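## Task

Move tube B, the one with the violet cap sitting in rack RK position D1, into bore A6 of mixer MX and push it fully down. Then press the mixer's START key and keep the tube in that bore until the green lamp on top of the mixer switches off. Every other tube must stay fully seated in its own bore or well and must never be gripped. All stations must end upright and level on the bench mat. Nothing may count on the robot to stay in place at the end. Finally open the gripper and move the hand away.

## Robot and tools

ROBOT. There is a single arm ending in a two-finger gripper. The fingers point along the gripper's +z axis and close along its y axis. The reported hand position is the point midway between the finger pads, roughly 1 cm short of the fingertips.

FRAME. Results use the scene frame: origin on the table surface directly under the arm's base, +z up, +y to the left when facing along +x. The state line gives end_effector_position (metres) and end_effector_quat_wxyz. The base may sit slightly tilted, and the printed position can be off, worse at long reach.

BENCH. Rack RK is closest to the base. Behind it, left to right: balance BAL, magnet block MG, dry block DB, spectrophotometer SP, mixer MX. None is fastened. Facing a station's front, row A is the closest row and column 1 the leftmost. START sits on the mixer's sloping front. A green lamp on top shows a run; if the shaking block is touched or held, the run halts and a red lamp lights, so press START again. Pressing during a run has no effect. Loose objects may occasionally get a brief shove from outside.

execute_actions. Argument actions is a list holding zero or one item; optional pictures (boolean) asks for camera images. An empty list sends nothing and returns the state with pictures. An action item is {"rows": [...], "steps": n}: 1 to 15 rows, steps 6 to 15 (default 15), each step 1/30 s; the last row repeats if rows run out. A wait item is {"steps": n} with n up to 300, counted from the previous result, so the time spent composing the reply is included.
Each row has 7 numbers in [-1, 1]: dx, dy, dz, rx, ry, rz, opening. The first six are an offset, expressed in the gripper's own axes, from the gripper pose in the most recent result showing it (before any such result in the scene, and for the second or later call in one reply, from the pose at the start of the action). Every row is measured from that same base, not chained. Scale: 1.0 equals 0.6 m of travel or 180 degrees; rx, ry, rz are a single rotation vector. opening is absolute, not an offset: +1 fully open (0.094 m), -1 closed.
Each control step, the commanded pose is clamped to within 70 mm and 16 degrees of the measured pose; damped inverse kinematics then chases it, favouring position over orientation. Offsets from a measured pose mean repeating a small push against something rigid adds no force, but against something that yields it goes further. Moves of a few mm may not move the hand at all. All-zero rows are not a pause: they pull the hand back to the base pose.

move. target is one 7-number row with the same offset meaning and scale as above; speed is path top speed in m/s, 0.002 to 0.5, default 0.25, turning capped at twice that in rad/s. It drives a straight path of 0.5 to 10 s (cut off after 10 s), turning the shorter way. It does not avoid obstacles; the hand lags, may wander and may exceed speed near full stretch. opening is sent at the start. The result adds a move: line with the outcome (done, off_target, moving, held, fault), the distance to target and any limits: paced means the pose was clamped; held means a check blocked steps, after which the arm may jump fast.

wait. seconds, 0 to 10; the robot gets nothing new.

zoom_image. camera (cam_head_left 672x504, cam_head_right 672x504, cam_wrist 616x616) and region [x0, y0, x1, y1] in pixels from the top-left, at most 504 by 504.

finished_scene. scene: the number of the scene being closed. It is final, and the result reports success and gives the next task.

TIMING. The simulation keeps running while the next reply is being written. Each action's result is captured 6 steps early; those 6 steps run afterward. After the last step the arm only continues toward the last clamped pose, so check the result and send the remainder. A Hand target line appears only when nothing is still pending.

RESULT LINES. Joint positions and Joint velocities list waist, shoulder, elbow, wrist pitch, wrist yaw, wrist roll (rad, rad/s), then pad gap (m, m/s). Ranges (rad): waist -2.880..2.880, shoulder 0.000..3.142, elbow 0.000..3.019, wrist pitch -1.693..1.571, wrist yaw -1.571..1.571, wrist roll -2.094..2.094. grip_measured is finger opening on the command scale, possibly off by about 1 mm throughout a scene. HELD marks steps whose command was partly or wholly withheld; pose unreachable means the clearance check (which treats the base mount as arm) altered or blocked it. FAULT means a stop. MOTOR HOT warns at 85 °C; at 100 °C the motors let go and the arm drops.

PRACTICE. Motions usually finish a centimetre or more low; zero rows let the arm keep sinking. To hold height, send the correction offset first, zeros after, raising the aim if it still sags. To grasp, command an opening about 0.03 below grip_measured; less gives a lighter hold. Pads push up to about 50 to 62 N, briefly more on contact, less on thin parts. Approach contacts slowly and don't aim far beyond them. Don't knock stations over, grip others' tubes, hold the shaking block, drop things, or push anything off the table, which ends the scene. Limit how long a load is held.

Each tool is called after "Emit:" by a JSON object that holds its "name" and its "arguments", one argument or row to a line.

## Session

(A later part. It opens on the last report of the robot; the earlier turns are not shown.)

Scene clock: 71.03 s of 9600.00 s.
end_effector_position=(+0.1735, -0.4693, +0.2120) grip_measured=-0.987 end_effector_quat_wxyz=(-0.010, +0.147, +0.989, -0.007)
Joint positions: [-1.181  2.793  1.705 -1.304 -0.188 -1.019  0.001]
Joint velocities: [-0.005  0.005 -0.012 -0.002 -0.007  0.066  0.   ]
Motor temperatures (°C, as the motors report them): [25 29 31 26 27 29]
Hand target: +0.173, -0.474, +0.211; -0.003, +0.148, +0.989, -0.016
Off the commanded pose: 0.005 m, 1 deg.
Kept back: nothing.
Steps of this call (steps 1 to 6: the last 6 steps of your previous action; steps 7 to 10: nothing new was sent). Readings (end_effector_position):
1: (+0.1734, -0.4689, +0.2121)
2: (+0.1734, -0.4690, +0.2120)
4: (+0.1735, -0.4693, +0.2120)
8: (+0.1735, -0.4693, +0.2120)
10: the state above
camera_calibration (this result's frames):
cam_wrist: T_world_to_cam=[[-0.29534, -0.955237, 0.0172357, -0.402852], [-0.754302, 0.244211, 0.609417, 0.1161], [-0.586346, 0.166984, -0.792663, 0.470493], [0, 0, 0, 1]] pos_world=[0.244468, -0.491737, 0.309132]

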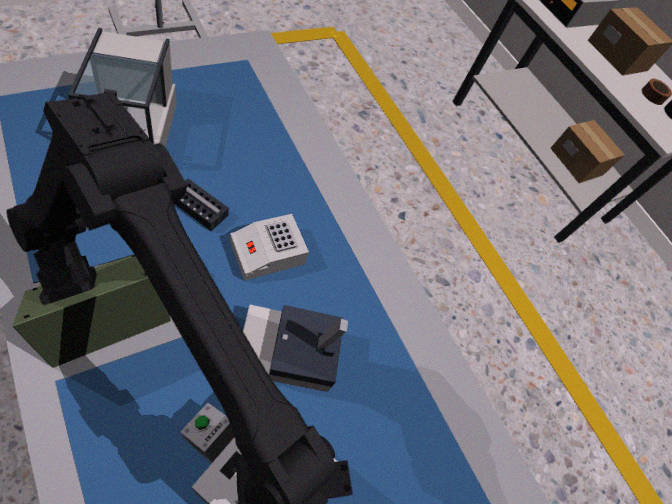

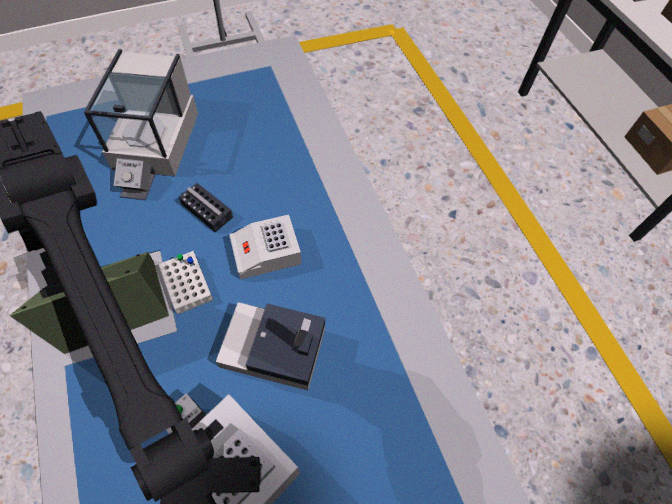

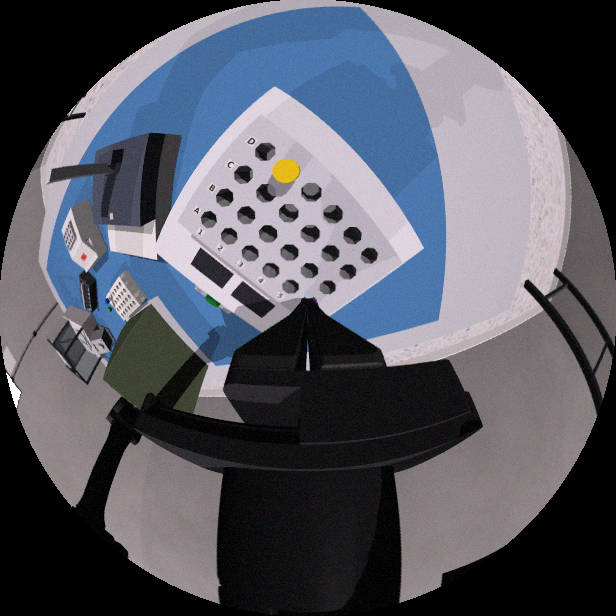

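Emit:
{"name": "execute_actions", "arguments": {
  "actions": [
    {"rows": [[-0.002,-0.0075,0.003,0.005,-0.005,0,-1],[-0.002,-0.0075,0.005,0.005,-0.005,0,-1],[-0.002,-0.0075,0.007,0.005,-0.005,0,-1],[-0.002,-0.0075,0.009,0.005,-0.005,0,-1],[-0.002,-0.0075,0.011,0.005,-0.005,0,-1],[-0.002,-0.0075,0.013,0.005,-0.005,0,-1],[-0.002,-0.0075,0.015,0.005,-0.005,0,-1],[-0.002,-0.0075,0.017,0.005,-0.005,0,-1],[-0.002,-0.0075,0.019,0.005,-0.005,0,-1]], "steps": 15}
  ]
}}

Emit:
{"name": "execute_actions", "arguments": {
  "actions": [
    {"steps": 8}
  ],
  "pictures": true
}}

Scene clock: 71.57 s of 9600.00 s.
end_effector_position=(+0.1739, -0.4703, +0.2115) grip_measured=-0.987 end_effector_quat_wxyz=(-0.008, +0.146, +0.989, -0.011)
Joint positions: [-1.181  2.79   1.7   -1.292 -0.189 -1.019  0.001]
Joint velocities: [-0.005 -0.024 -0.017  0.071  0.007  0.022  0.001]
Motor temperatures (°C, as the motors report them): [25 29 31 26 27 29]
Steps of this call (steps 1 to 7: nothing new was sent; steps 8 to 16: the first 9 steps of this action). Readings (end_effector_position):
8: (+0.1735, -0.4693, +0.2120)
9: (+0.1735, -0.4693, +0.2120)
11: (+0.1736, -0.4696, +0.2118)
15: (+0.1738, -0.4703, +0.2117)
16: the state above

Scene clock: 71.83 s of 9600.00 s.
end_effector_position=(+0.1739, -0.4705, +0.2115) grip_measured=-0.987 end_effector_quat_wxyz=(-0.007, +0.146, +0.989, -0.012)
Joint positions: [-1.181  2.789  1.697 -1.288 -0.189 -1.019  0.001]
Joint velocities: [-0.005 -0.005 -0.017  0.002 -0.037 -0.11   0.   ]
Motor temperatures (°C, as the motors report them): [25 29 31 26 27 29]
Hand target: +0.173, -0.474, +0.201; -0.004, +0.147, +0.989, -0.016
Off the commanded pose: 0.011 m, 1 deg.
Kept back: nothing.
Steps of this call (steps 1 to 6: the last 6 steps of your previous action; steps 7 to 8: nothing new was sent). Readings (end_effector_position):
1: (+0.1739, -0.4704, +0.2116)
2: (+0.1739, -0.4704, +0.2115)
4: (+0.1739, -0.4704, +0.2115)
8: the state above
camera_calibration (this result's frames):
cam_wrist: T_world_to_cam=[[-0.292961, -0.95575, 0.026773, -0.406509], [-0.757443, 0.249081, 0.603522, 0.12107], [-0.583484, 0.156529, -0.796897, 0.466006], [0, 0, 0, 1]] pos_world=[0.24452, -0.49162, 0.309174]

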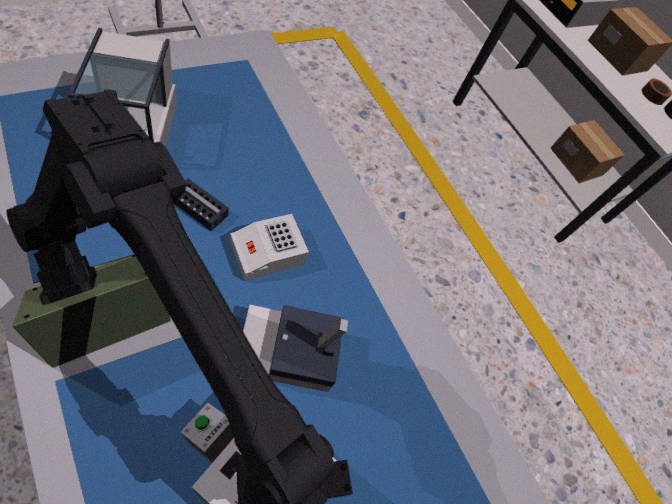

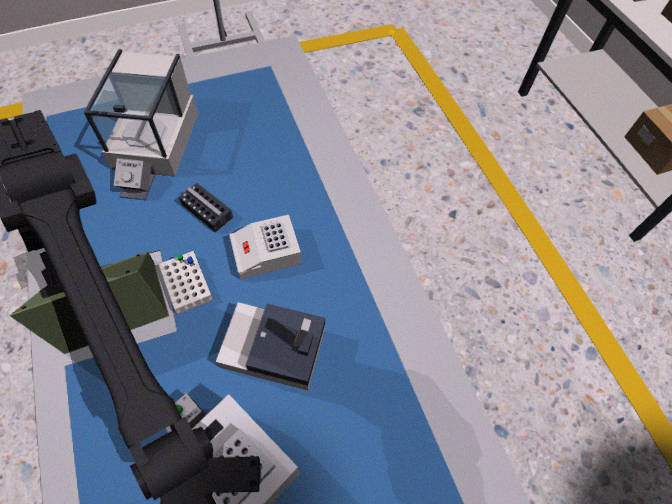

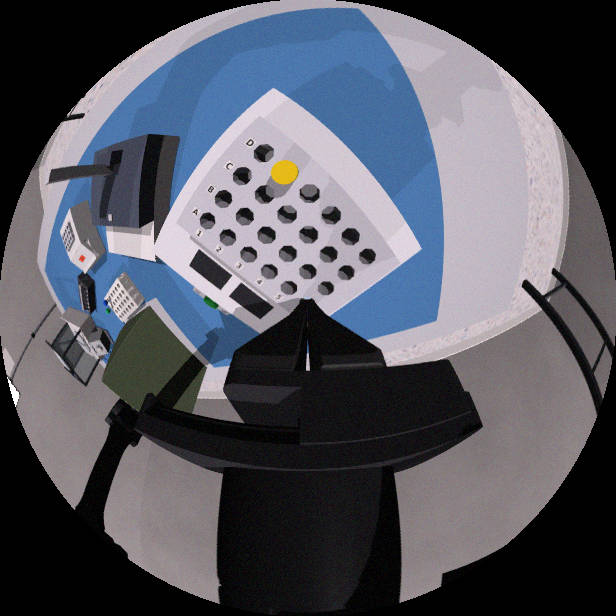

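Emit:
{"name": "execute_actions", "arguments": {
  "actions": [
    {"rows": [[0,0,0.0,0,0,0,-1],[0,0,-0.015,0,0,0,-1],[0,0,-0.03,0,0,0,-1],[0,0,-0.042,0,0,0,-1],[0,0,-0.054,0,0,0,-1],[0,0,-0.064,0,0,0,-1],[0,0,-0.074,0,0,0,-1],[0,0,-0.084,0,0,0,-1],[0,0,-0.094,0,0,0,-1],[0,0,-0.104,0,0,0,-1]], "steps": 15}
  ]
}}

Scene clock: 73.20 s of 9600.00 s.
end_effector_position=(+0.1686, -0.4551, +0.2166) grip_measured=-0.987 end_effector_quat_wxyz=(-0.026, +0.153, +0.988, +0.017)
Joint positions: [-1.182  2.787  1.708 -1.37  -0.177 -1.019  0.001]
Joint velocities: [-0.024 -0.015  0.134 -0.403  0.007 -0.125 -0.001]
Motor temperatures (°C, as the motors report them): [25 29 31 26 27 29]
Steps of this call (steps 1 to 32: nothing new was sent; steps 33 to 41: the first 9 steps of this action). Readings (end_effector_position):
33: (+0.1740, -0.4705, +0.2119)
34: (+0.1739, -0.4701, +0.2121)
36: (+0.1729, -0.4675, +0.2126)
40: (+0.1692, -0.4570, +0.2149)
41: the state above

Emit:
{"name": "move", "arguments": {
  "target": [0.090, 0.181, -0.04, 0.008, -0.018, 0, -1],
  "speed": 0.2
}}

Scene clock: 74.70 s of 9600.00 s.
end_effector_position=(+0.1474, -0.3320, +0.2446) grip_measured=-0.987 end_effector_quat_wxyz=(-0.003, +0.153, +0.988, +0.014)
Joint positions: [-1.186  2.438  1.297 -1.284 -0.213 -1.017  0.001]
Joint velocities: [-0.005 -0.015  0.002  0.002  0.022 -0.007 -0.   ]
Motor temperatures (°C, as the motors report them): [25 29 31 26 27 29]
Hand target: +0.153, -0.337, +0.248; -0.000, +0.153, +0.988, +0.000
Off your previous action's commanded pose: 0.043 m, 4 deg at its last step (step 6 of this call).
Off the commanded pose: 0.006 m, 2 deg.
Kept back: nothing.
move: done
camera_calibration (this result's frames):
cam_wrist: T_world_to_cam=[[-0.307566, -0.951179, -0.0257433, -0.266332], [-0.763098, 0.230407, 0.603816, 0.041061], [-0.568406, 0.205358, -0.796708, 0.469276], [0, 0, 0, 1]] pos_world=[0.216158, -0.35916, 0.342226]

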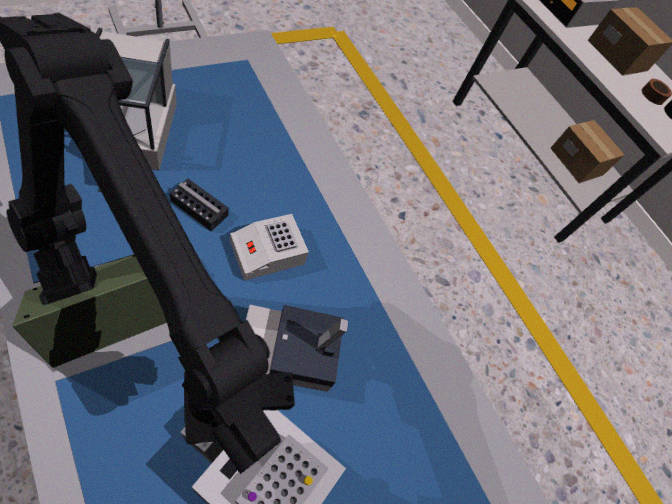

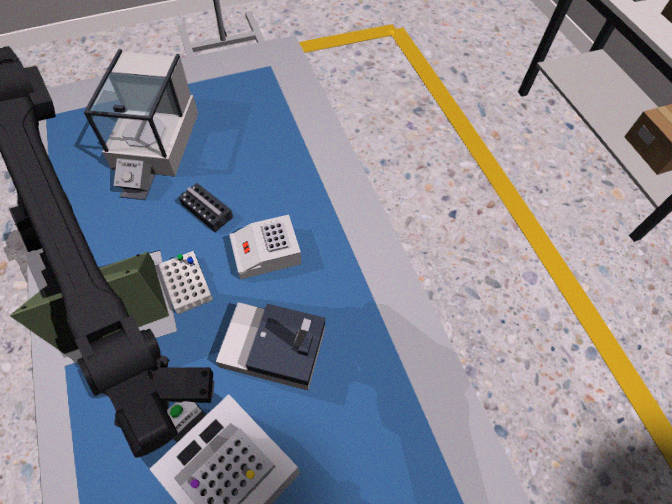

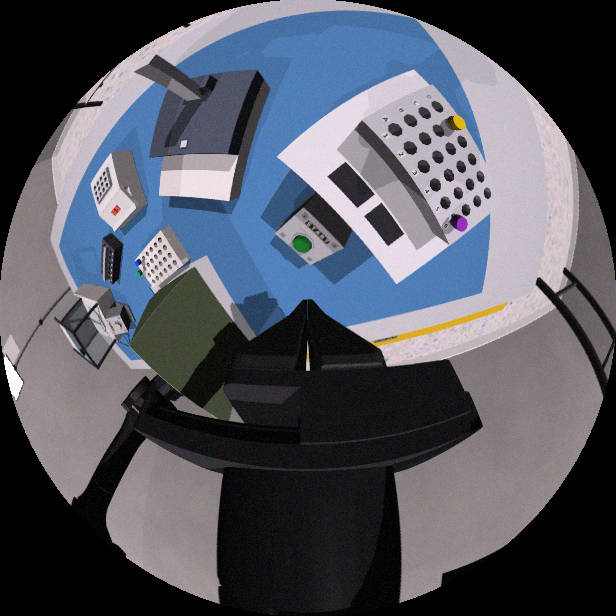

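Emit:
{"name": "zoom_image", "arguments": {
  "camera": "cam_wrist",
  "region": [250, 90, 500, 310]
}}

Region (250, 90, 500, 310) of cam_wrist's 616x616 image, scaled by 2.016, with more detail than that image has; it fills the top 444 rows of this view, and the rest is white.

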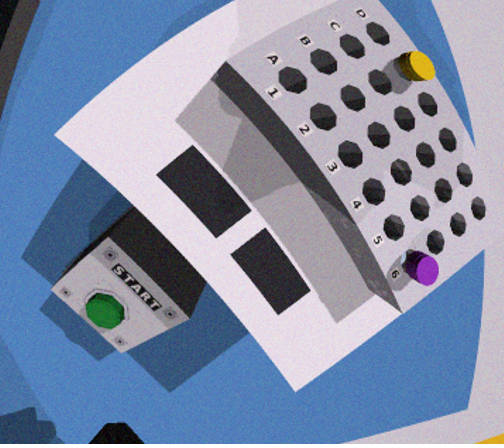

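Emit:
{"name": "move", "arguments": {
  "target": [0.0148, 0.0178, 0.184, 0.068, -0.06, 0, -1],
  "speed": 0.2
}}

Scene clock: 76.80 s of 9600.00 s.
end_effector_position=(+0.1350, -0.3056, +0.1224) grip_measured=-0.987 end_effector_quat_wxyz=(+0.062, +0.157, +0.982, -0.084)
Joint positions: [-1.143  2.402  0.868 -0.643 -0.275 -0.917  0.001]
Joint velocities: [-0.005 -0.005 -0.017 -0.012  0.051  0.022 -0.001]
Motor temperatures (°C, as the motors report them): [25 29 30 26 27 29]
Hand target: +0.143, -0.315, +0.135; +0.073, +0.153, +0.980, -0.106
Off the commanded pose: 0.017 m, 3 deg.
Kept back: nothing.
move: off_target
camera_calibration (this result's frames):
cam_wrist: T_world_to_cam=[[-0.322973, -0.935202, 0.145208, -0.26217], [-0.813548, 0.35274, 0.462293, 0.160797], [-0.483558, 0.0311743, -0.874757, 0.304272], [0, 0, 0, 1]] pos_world=[0.193276, -0.311387, 0.229898]

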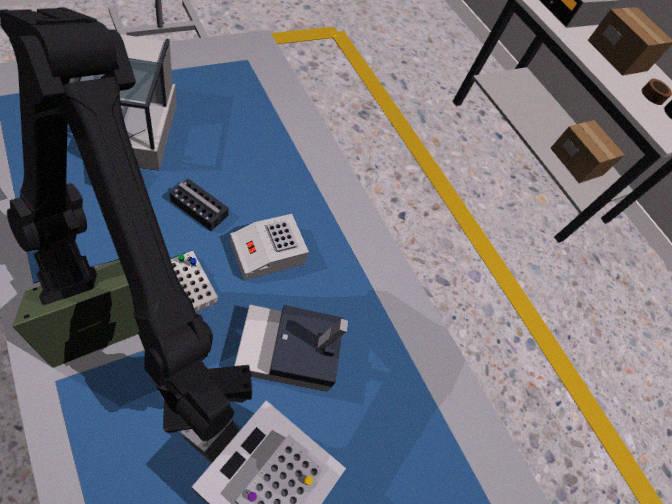

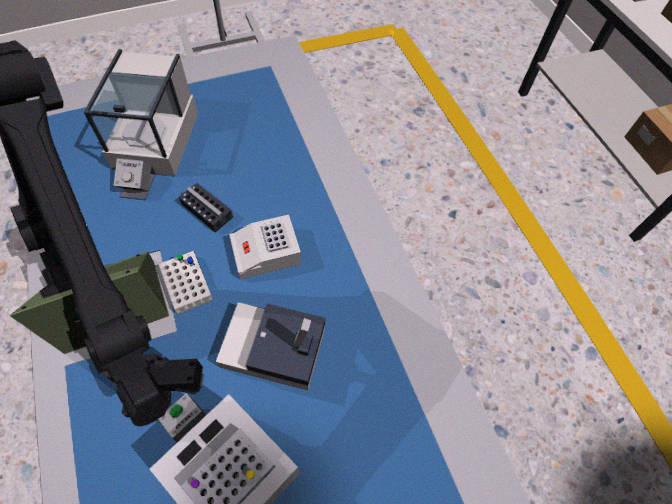

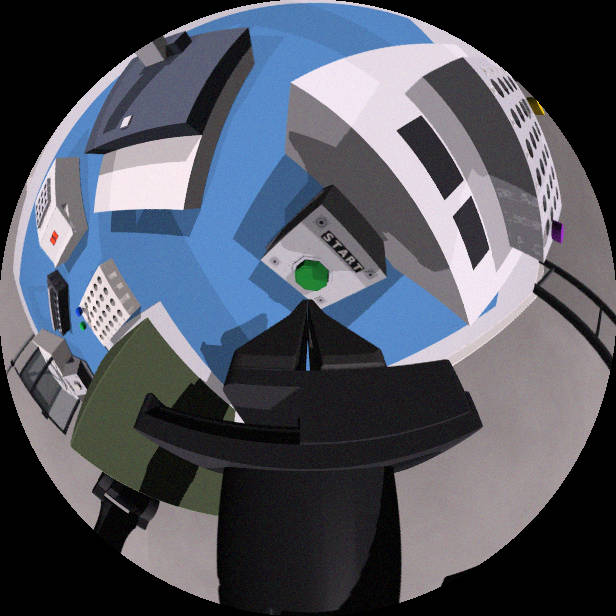

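Emit:
{"name": "execute_actions", "arguments": {
  "actions": [
    {"rows": [[-0.022,-0.0145,-0.013,0.0126,-0.0094,0,-1],[-0.024,-0.0155,-0.009,0.0126,-0.0094,0,-1],[-0.026,-0.0165,-0.005,0.0126,-0.0094,0,-1],[-0.028,-0.0175,-0.001,0.0126,-0.0094,0,-1],[-0.030,-0.0185,0.003,0.0126,-0.0094,0,-1],[-0.031,-0.0195,0.007,0.0126,-0.0094,0,-1],[-0.031,-0.0195,0.011,0.0126,-0.0094,0,-1],[-0.031,-0.0195,0.015,0.0126,-0.0094,0,-1],[-0.031,-0.0195,0.019,0.0126,-0.0094,0,-1],[-0.031,-0.0195,0.023,0.0126,-0.0094,0,-1]], "steps": 15}
  ]
}}

Emit:
{"name": "execute_actions", "arguments": {
  "actions": [
    {"steps": 10}
  ],
  "pictures": true
}}

Scene clock: 77.73 s of 9600.00 s.
end_effector_position=(+0.1433, -0.3114, +0.1208) grip_measured=-0.987 end_effector_quat_wxyz=(+0.070, +0.156, +0.981, -0.096)
Joint positions: [-1.125  2.408  0.868 -0.603 -0.289 -0.895  0.001]
Joint velocities: [ 0.103  0.103  0.017  0.188 -0.066  0.037  0.001]
Motor temperatures (°C, as the motors report them): [25 29 30 26 27 29]
Steps of this call (steps 1 to 19: nothing new was sent; steps 20 to 28: the first 9 steps of this action). Readings (end_effector_position):
20: (+0.1352, -0.3058, +0.1225)
21: (+0.1356, -0.3061, +0.1225)
23: (+0.1372, -0.3074, +0.1228)
27: (+0.1421, -0.3106, +0.1218)
28: the state above

Scene clock: 78.07 s of 9600.00 s.
end_effector_position=(+0.1437, -0.3127, +0.1102) grip_measured=-0.987 end_effector_quat_wxyz=(+0.067, +0.158, +0.981, -0.093)
Joint positions: [-1.114  2.434  0.868 -0.583 -0.291 -0.884  0.001]
Joint velocities: [-0.005 -0.015 -0.007  0.027 -0.007  0.007  0.001]
Motor temperatures (°C, as the motors report them): [25 29 30 26 27 29]
Hand target: +0.150, -0.324, +0.114; +0.074, +0.157, +0.979, -0.106
Off the commanded pose: 0.014 m, 2 deg.
Kept back: nothing.
Steps of this call (steps 1 to 6: the last 6 steps of your previous action; steps 7 to 10: nothing new was sent). Readings (end_effector_position):
1: (+0.1441, -0.3122, +0.1191)
2: (+0.1446, -0.3128, +0.1172)
4: (+0.1444, -0.3130, +0.1133)
8: (+0.1436, -0.3126, +0.1102)
10: the state above
camera_calibration (this result's frames):
cam_wrist: T_world_to_cam=[[-0.327013, -0.931261, 0.160671, -0.264113], [-0.815644, 0.364001, 0.449698, 0.181225], [-0.477271, 0.0160071, -0.87861, 0.29279], [0, 0, 0, 1]] pos_world=[0.201187, -0.316611, 0.218187]

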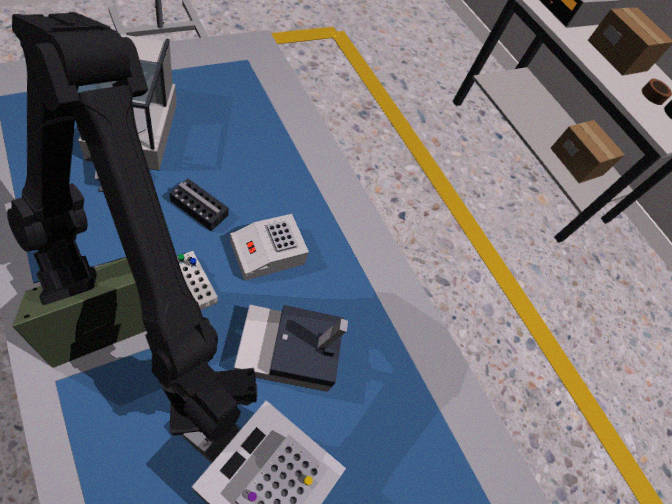

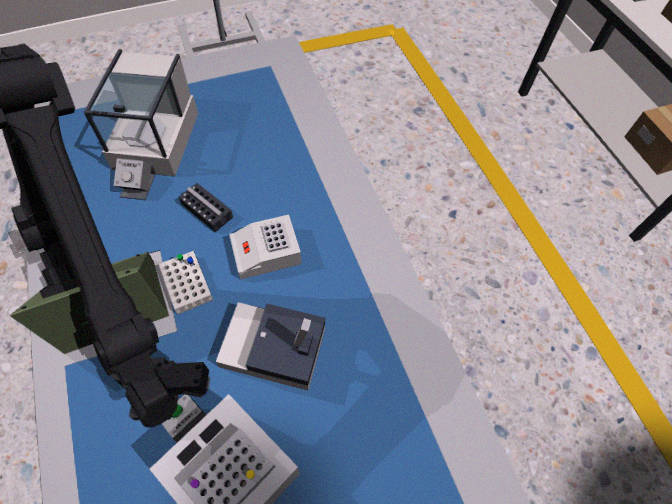

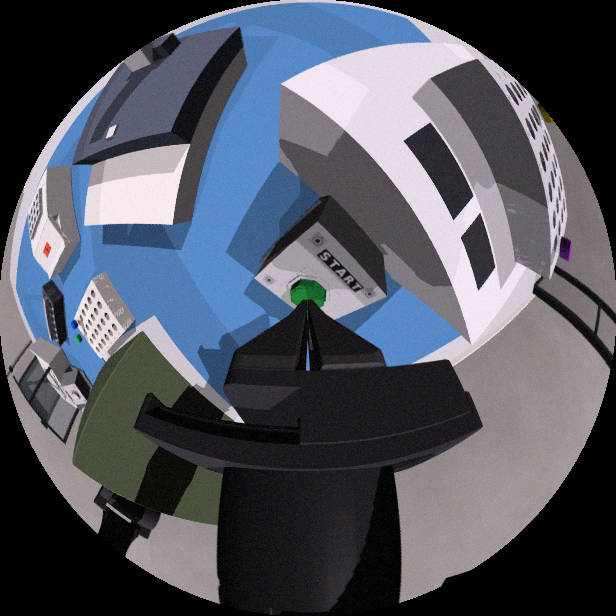

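Emit:
{"name": "execute_actions", "arguments": {
  "actions": [
    {"rows": [[-0.015,-0.015,0.003,0.008,-0.005,0,-1],[-0.015,-0.015,0.007,0.008,-0.005,0,-1],[-0.014,-0.015,0.011,0.008,-0.005,0,-1],[-0.014,-0.015,0.015,0.008,-0.005,0,-1],[-0.014,-0.015,0.019,0.008,-0.005,0,-1],[-0.014,-0.015,0.022,0.008,-0.005,0,-1],[-0.014,-0.015,0.025,0.008,-0.005,0,-1],[-0.014,-0.015,0.028,0.008,-0.005,0,-1],[-0.014,-0.015,0.030,0.008,-0.005,0,-1],[-0.014,-0.015,0.032,0.008,-0.005,0,-1],[-0.014,-0.015,0.034,0.008,-0.005,0,-1],[-0.014,-0.015,0.036,0.008,-0.005,0,-1],[-0.014,-0.015,0.038,0.008,-0.005,0,-1]], "steps": 15}
  ]
}}

Emit:
{"name": "execute_actions", "arguments": {
  "actions": [
    {"steps": 12}
  ],
  "pictures": true
}}

Scene clock: 78.73 s of 9600.00 s.
end_effector_position=(+0.1460, -0.3193, +0.1019) grip_measured=-0.987 end_effector_quat_wxyz=(+0.072, +0.158, +0.980, -0.100)
Joint positions: [-1.107  2.459  0.868 -0.538 -0.295 -0.872  0.001]
Joint velocities: [ 0.063  0.161  0.012  0.149 -0.095  0.11  -0.002]
Motor temperatures (°C, as the motors report them): [25 29 30 26 27 29]
Steps of this call (steps 1 to 11: nothing new was sent; steps 12 to 20: the first 9 steps of this action). Readings (end_effector_position):
12: (+0.1438, -0.3131, +0.1103)
13: (+0.1440, -0.3136, +0.1103)
15: (+0.1447, -0.3157, +0.1099)
19: (+0.1458, -0.3191, +0.1042)
20: the state above

Scene clock: 79.13 s of 9600.00 s.
end_effector_position=(+0.1470, -0.3211, +0.0983) grip_measured=-0.987 end_effector_quat_wxyz=(+0.072, +0.160, +0.979, -0.102)
Joint positions: [-1.102  2.468  0.868 -0.524 -0.297 -0.863  0.001]
Joint velocities: [ 0.005 -0.005 -0.022  0.002  0.081  0.051 -0.001]
Motor temperatures (°C, as the motors report them): [25 29 30 26 27 29]
Hand target: +0.151, -0.328, +0.091; +0.073, +0.158, +0.979, -0.106
Off the commanded pose: 0.011 m, 1 deg.
Kept back: nothing.
Steps of this call (steps 1 to 6: the last 6 steps of your previous action; steps 7 to 12: nothing new was sent). Readings (end_effector_position):
1: (+0.1462, -0.3198, +0.1001)
2: (+0.1465, -0.3203, +0.0993)
4: (+0.1469, -0.3208, +0.0987)
8: (+0.1469, -0.3210, +0.0983)
12: the state above
camera_calibration (this result's frames):
cam_wrist: T_world_to_cam=[[-0.332049, -0.926747, 0.175736, -0.268158], [-0.817726, 0.375684, 0.436102, 0.197704], [-0.470178, 0.00110298, -0.882571, 0.27861], [0, 0, 0, 1]] pos_world=[0.203623, -0.323097, 0.206799]

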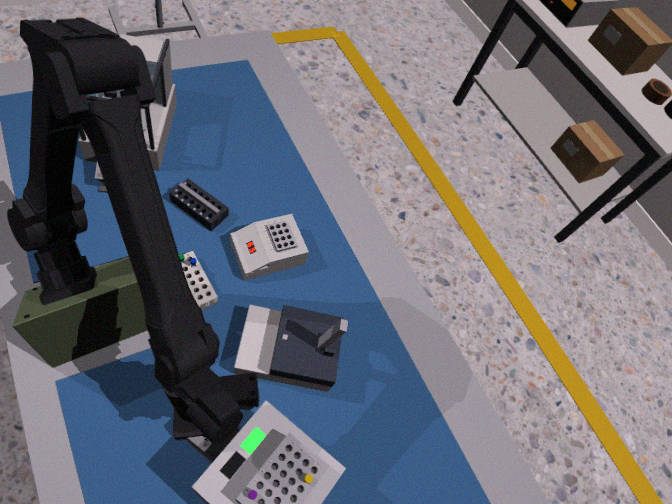

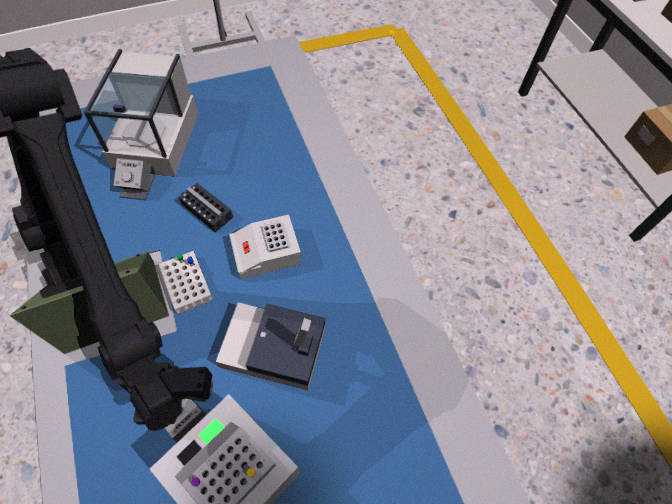

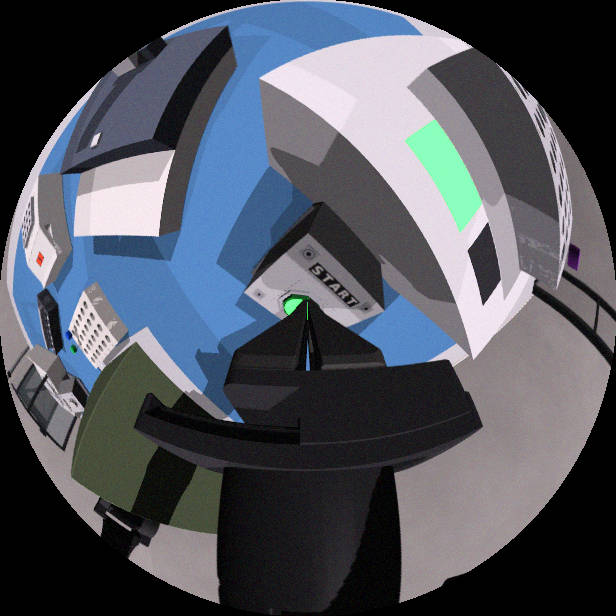

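Green lamp is on. Retreat.

Emit:
{"name": "move", "arguments": {
  "target": [0.04, 0.06, -0.2, 0, 0, 0, -1],
  "speed": 0.15
}}

Scene clock: 80.63 s of 9600.00 s.
end_effector_position=(+0.1250, -0.2553, +0.2010) grip_measured=-0.987 end_effector_quat_wxyz=(+0.070, +0.162, +0.979, -0.103)
Joint positions: [-1.183  2.118  0.808 -0.833 -0.248 -0.931  0.001]
Joint velocities: [ 0.005 -0.015 -0.012 -0.017 -0.022 -0.037  0.   ]
Motor temperatures (°C, as the motors report them): [25 29 30 26 27 29]
Hand target: +0.123, -0.254, +0.206; +0.071, +0.161, +0.979, -0.102
Off the commanded pose: 0.004 m, 0 deg.
Kept back: nothing.
move: done
camera_calibration (this result's frames):
cam_wrist: T_world_to_cam=[[-0.335626, -0.924915, 0.178571, -0.232178], [-0.814136, 0.380169, 0.438924, 0.110349], [-0.473855, 0.00193297, -0.880601, 0.359123], [0, 0, 0, 1]] pos_world=[0.182086, -0.25739, 0.309269]

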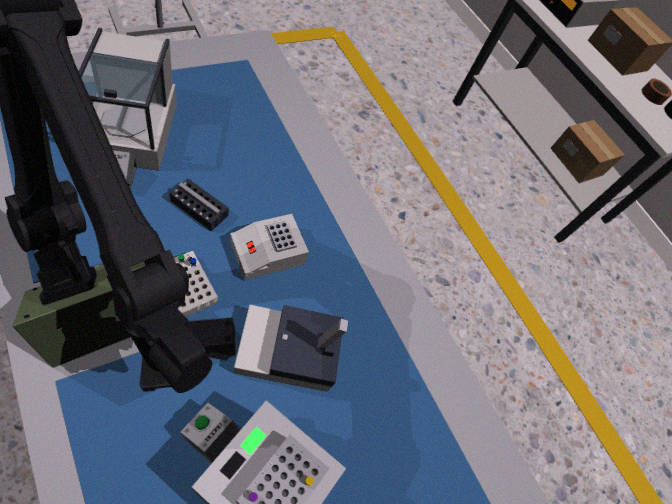

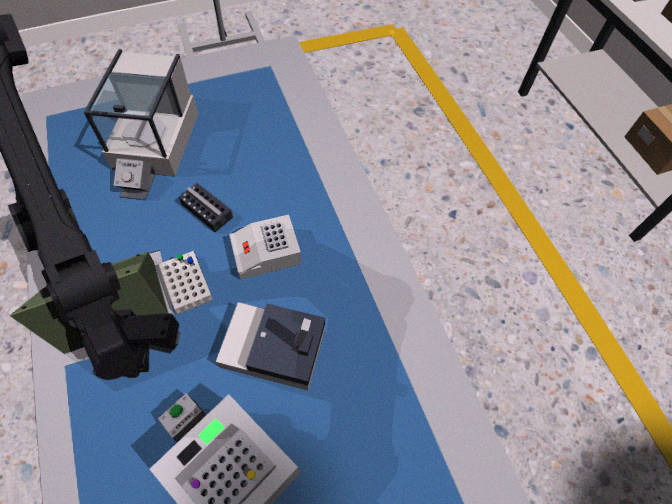

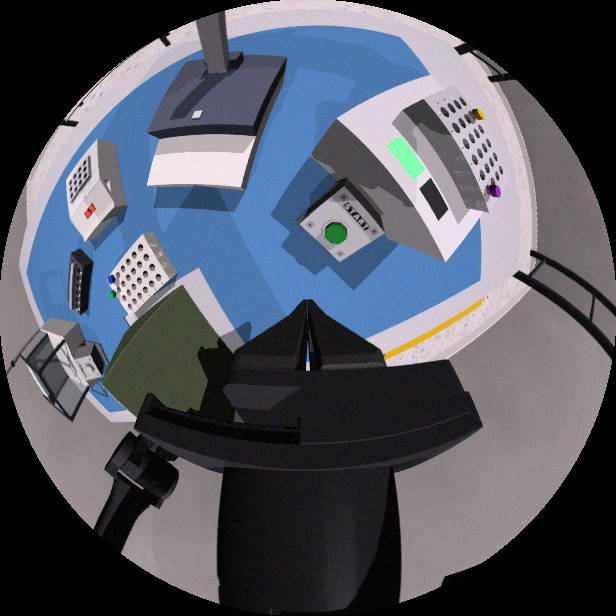

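Emit:
{"name": "zoom_image", "arguments": {
  "camera": "cam_head_right",
  "region": [130, 230, 240, 340]
}}

Emit:
{"name": "wait", "arguments": {
  "seconds": 5
}}

Region (130, 230, 240, 340) of cam_head_right's 672x504 image, scaled by 4.582, with more detail than that image has.

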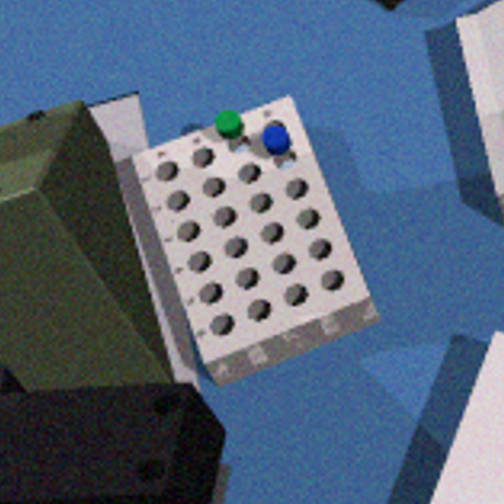

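Scene clock: 85.83 s of 9600.00 s.
end_effector_position=(+0.1250, -0.2553, +0.2010) grip_measured=-0.987 end_effector_quat_wxyz=(+0.070, +0.161, +0.979, -0.103)
Joint positions: [-1.183  2.118  0.808 -0.833 -0.248 -0.932  0.001]
Joint velocities: [-0.015 -0.005 -0.007  0.002 -0.007  0.051 -0.001]
Motor temperatures (°C, as the motors report them): [25 29 30 26 27 29]
Hand target: +0.123, -0.254, +0.206; +0.071, +0.161, +0.979, -0.102
Off the commanded pose: 0.004 m, 0 deg.
Kept back: nothing.
Steps of this call (steps 1 to 156: nothing new was sent). Readings (end_effector_position):
1: (+0.1250, -0.2553, +0.2010)
2: (+0.1250, -0.2553, +0.2010)
4: (+0.1250, -0.2553, +0.2010)
8: (+0.1250, -0.2553, +0.2010)
156: the state above
camera_calibration (this result's frames):
cam_wrist: T_world_to_cam=[[-0.334554, -0.925265, 0.178767, -0.232441], [-0.814444, 0.379318, 0.439088, 0.110137], [-0.474083, 0.0013028, -0.880479, 0.358966], [0, 0, 0, 1]] pos_world=[0.182116, -0.257314, 0.309255]

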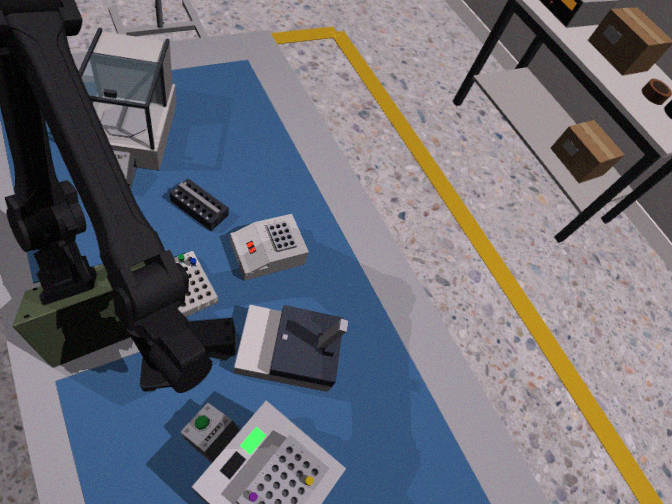

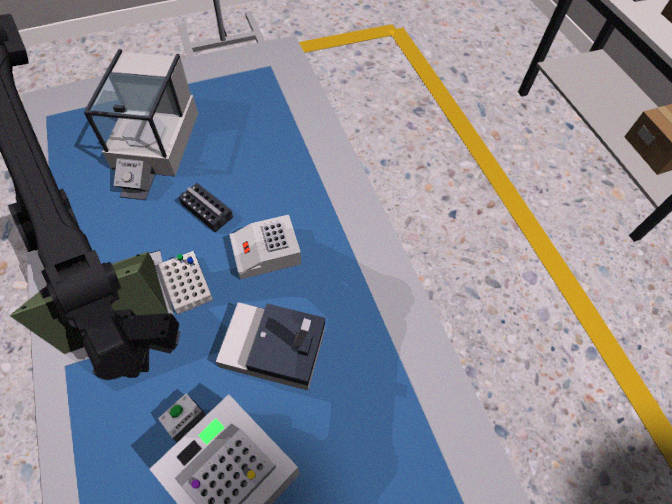

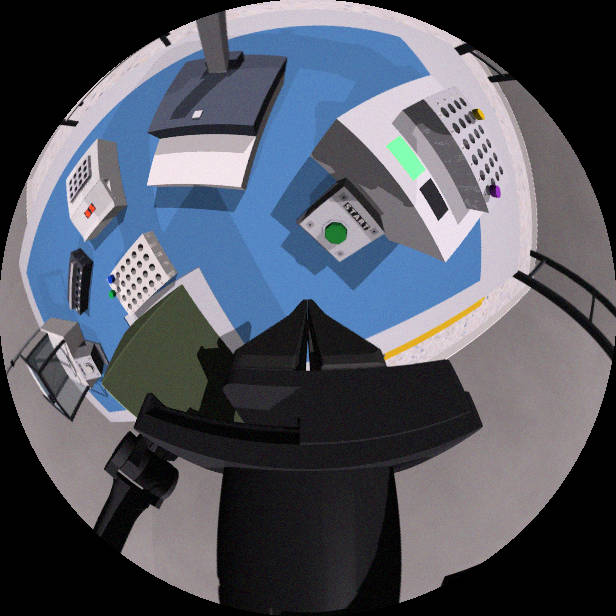

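Emit:
{"name": "zoom_image", "arguments": {
  "camera": "cam_wrist",
  "region": [90, 220, 220, 350]
}}

Emit:
{"name": "wait", "arguments": {
  "seconds": 5
}}

Region (90, 220, 220, 350) of cam_wrist's 616x616 image, scaled by 3.877, with more detail than that image has.

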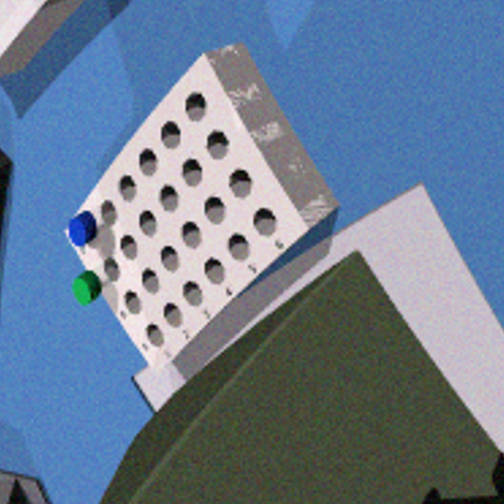

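Scene clock: 91.03 s of 9600.00 s.
end_effector_position=(+0.1250, -0.2553, +0.2010) grip_measured=-0.987 end_effector_quat_wxyz=(+0.070, +0.161, +0.979, -0.103)
Joint positions: [-1.183  2.118  0.808 -0.833 -0.248 -0.932  0.001]
Joint velocities: [-0.005  0.005 -0.002 -0.002 -0.007 -0.022 -0.001]
Motor temperatures (°C, as the motors report them): [25 29 30 26 27 29]
Hand target: +0.123, -0.254, +0.206; +0.071, +0.161, +0.979, -0.102
Off the commanded pose: 0.004 m, 0 deg.
Kept back: nothing.
Steps of this call (steps 1 to 156: nothing new was sent). Readings (end_effector_position):
1: (+0.1250, -0.2553, +0.2010)
2: (+0.1250, -0.2553, +0.2010)
4: (+0.1250, -0.2553, +0.2010)
8: (+0.1250, -0.2553, +0.2010)
156: the state above
camera_calibration (this result's frames):
cam_wrist: T_world_to_cam=[[-0.334554, -0.925265, 0.178767, -0.232441], [-0.814444, 0.379318, 0.439088, 0.110137], [-0.474083, 0.0013028, -0.880479, 0.358966], [0, 0, 0, 1]] pos_world=[0.182116, -0.257314, 0.309255]

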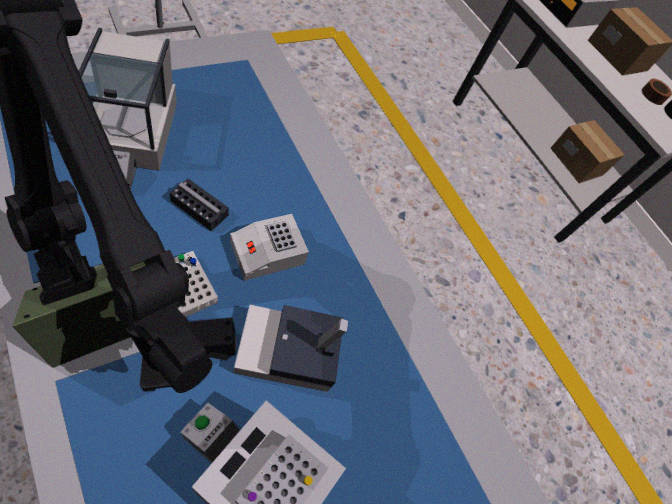

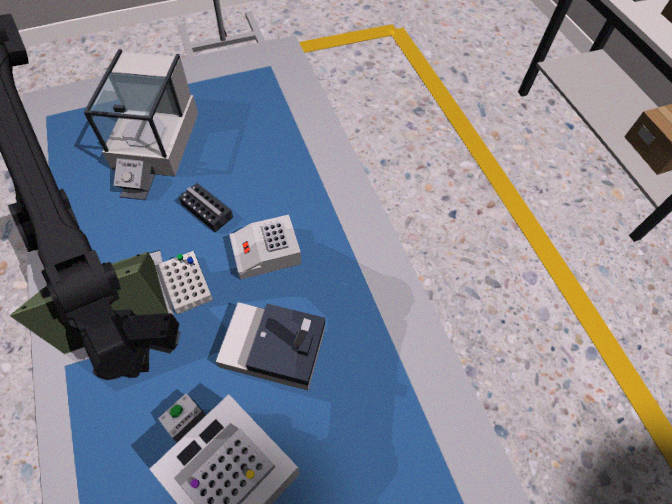

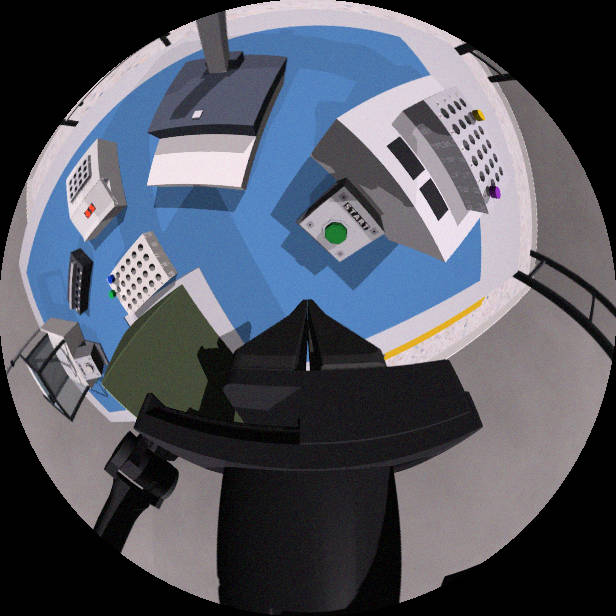

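Emit:
{"name": "finished_scene", "arguments": {
  "scene": 1
}}

The scene is finished: the task was done.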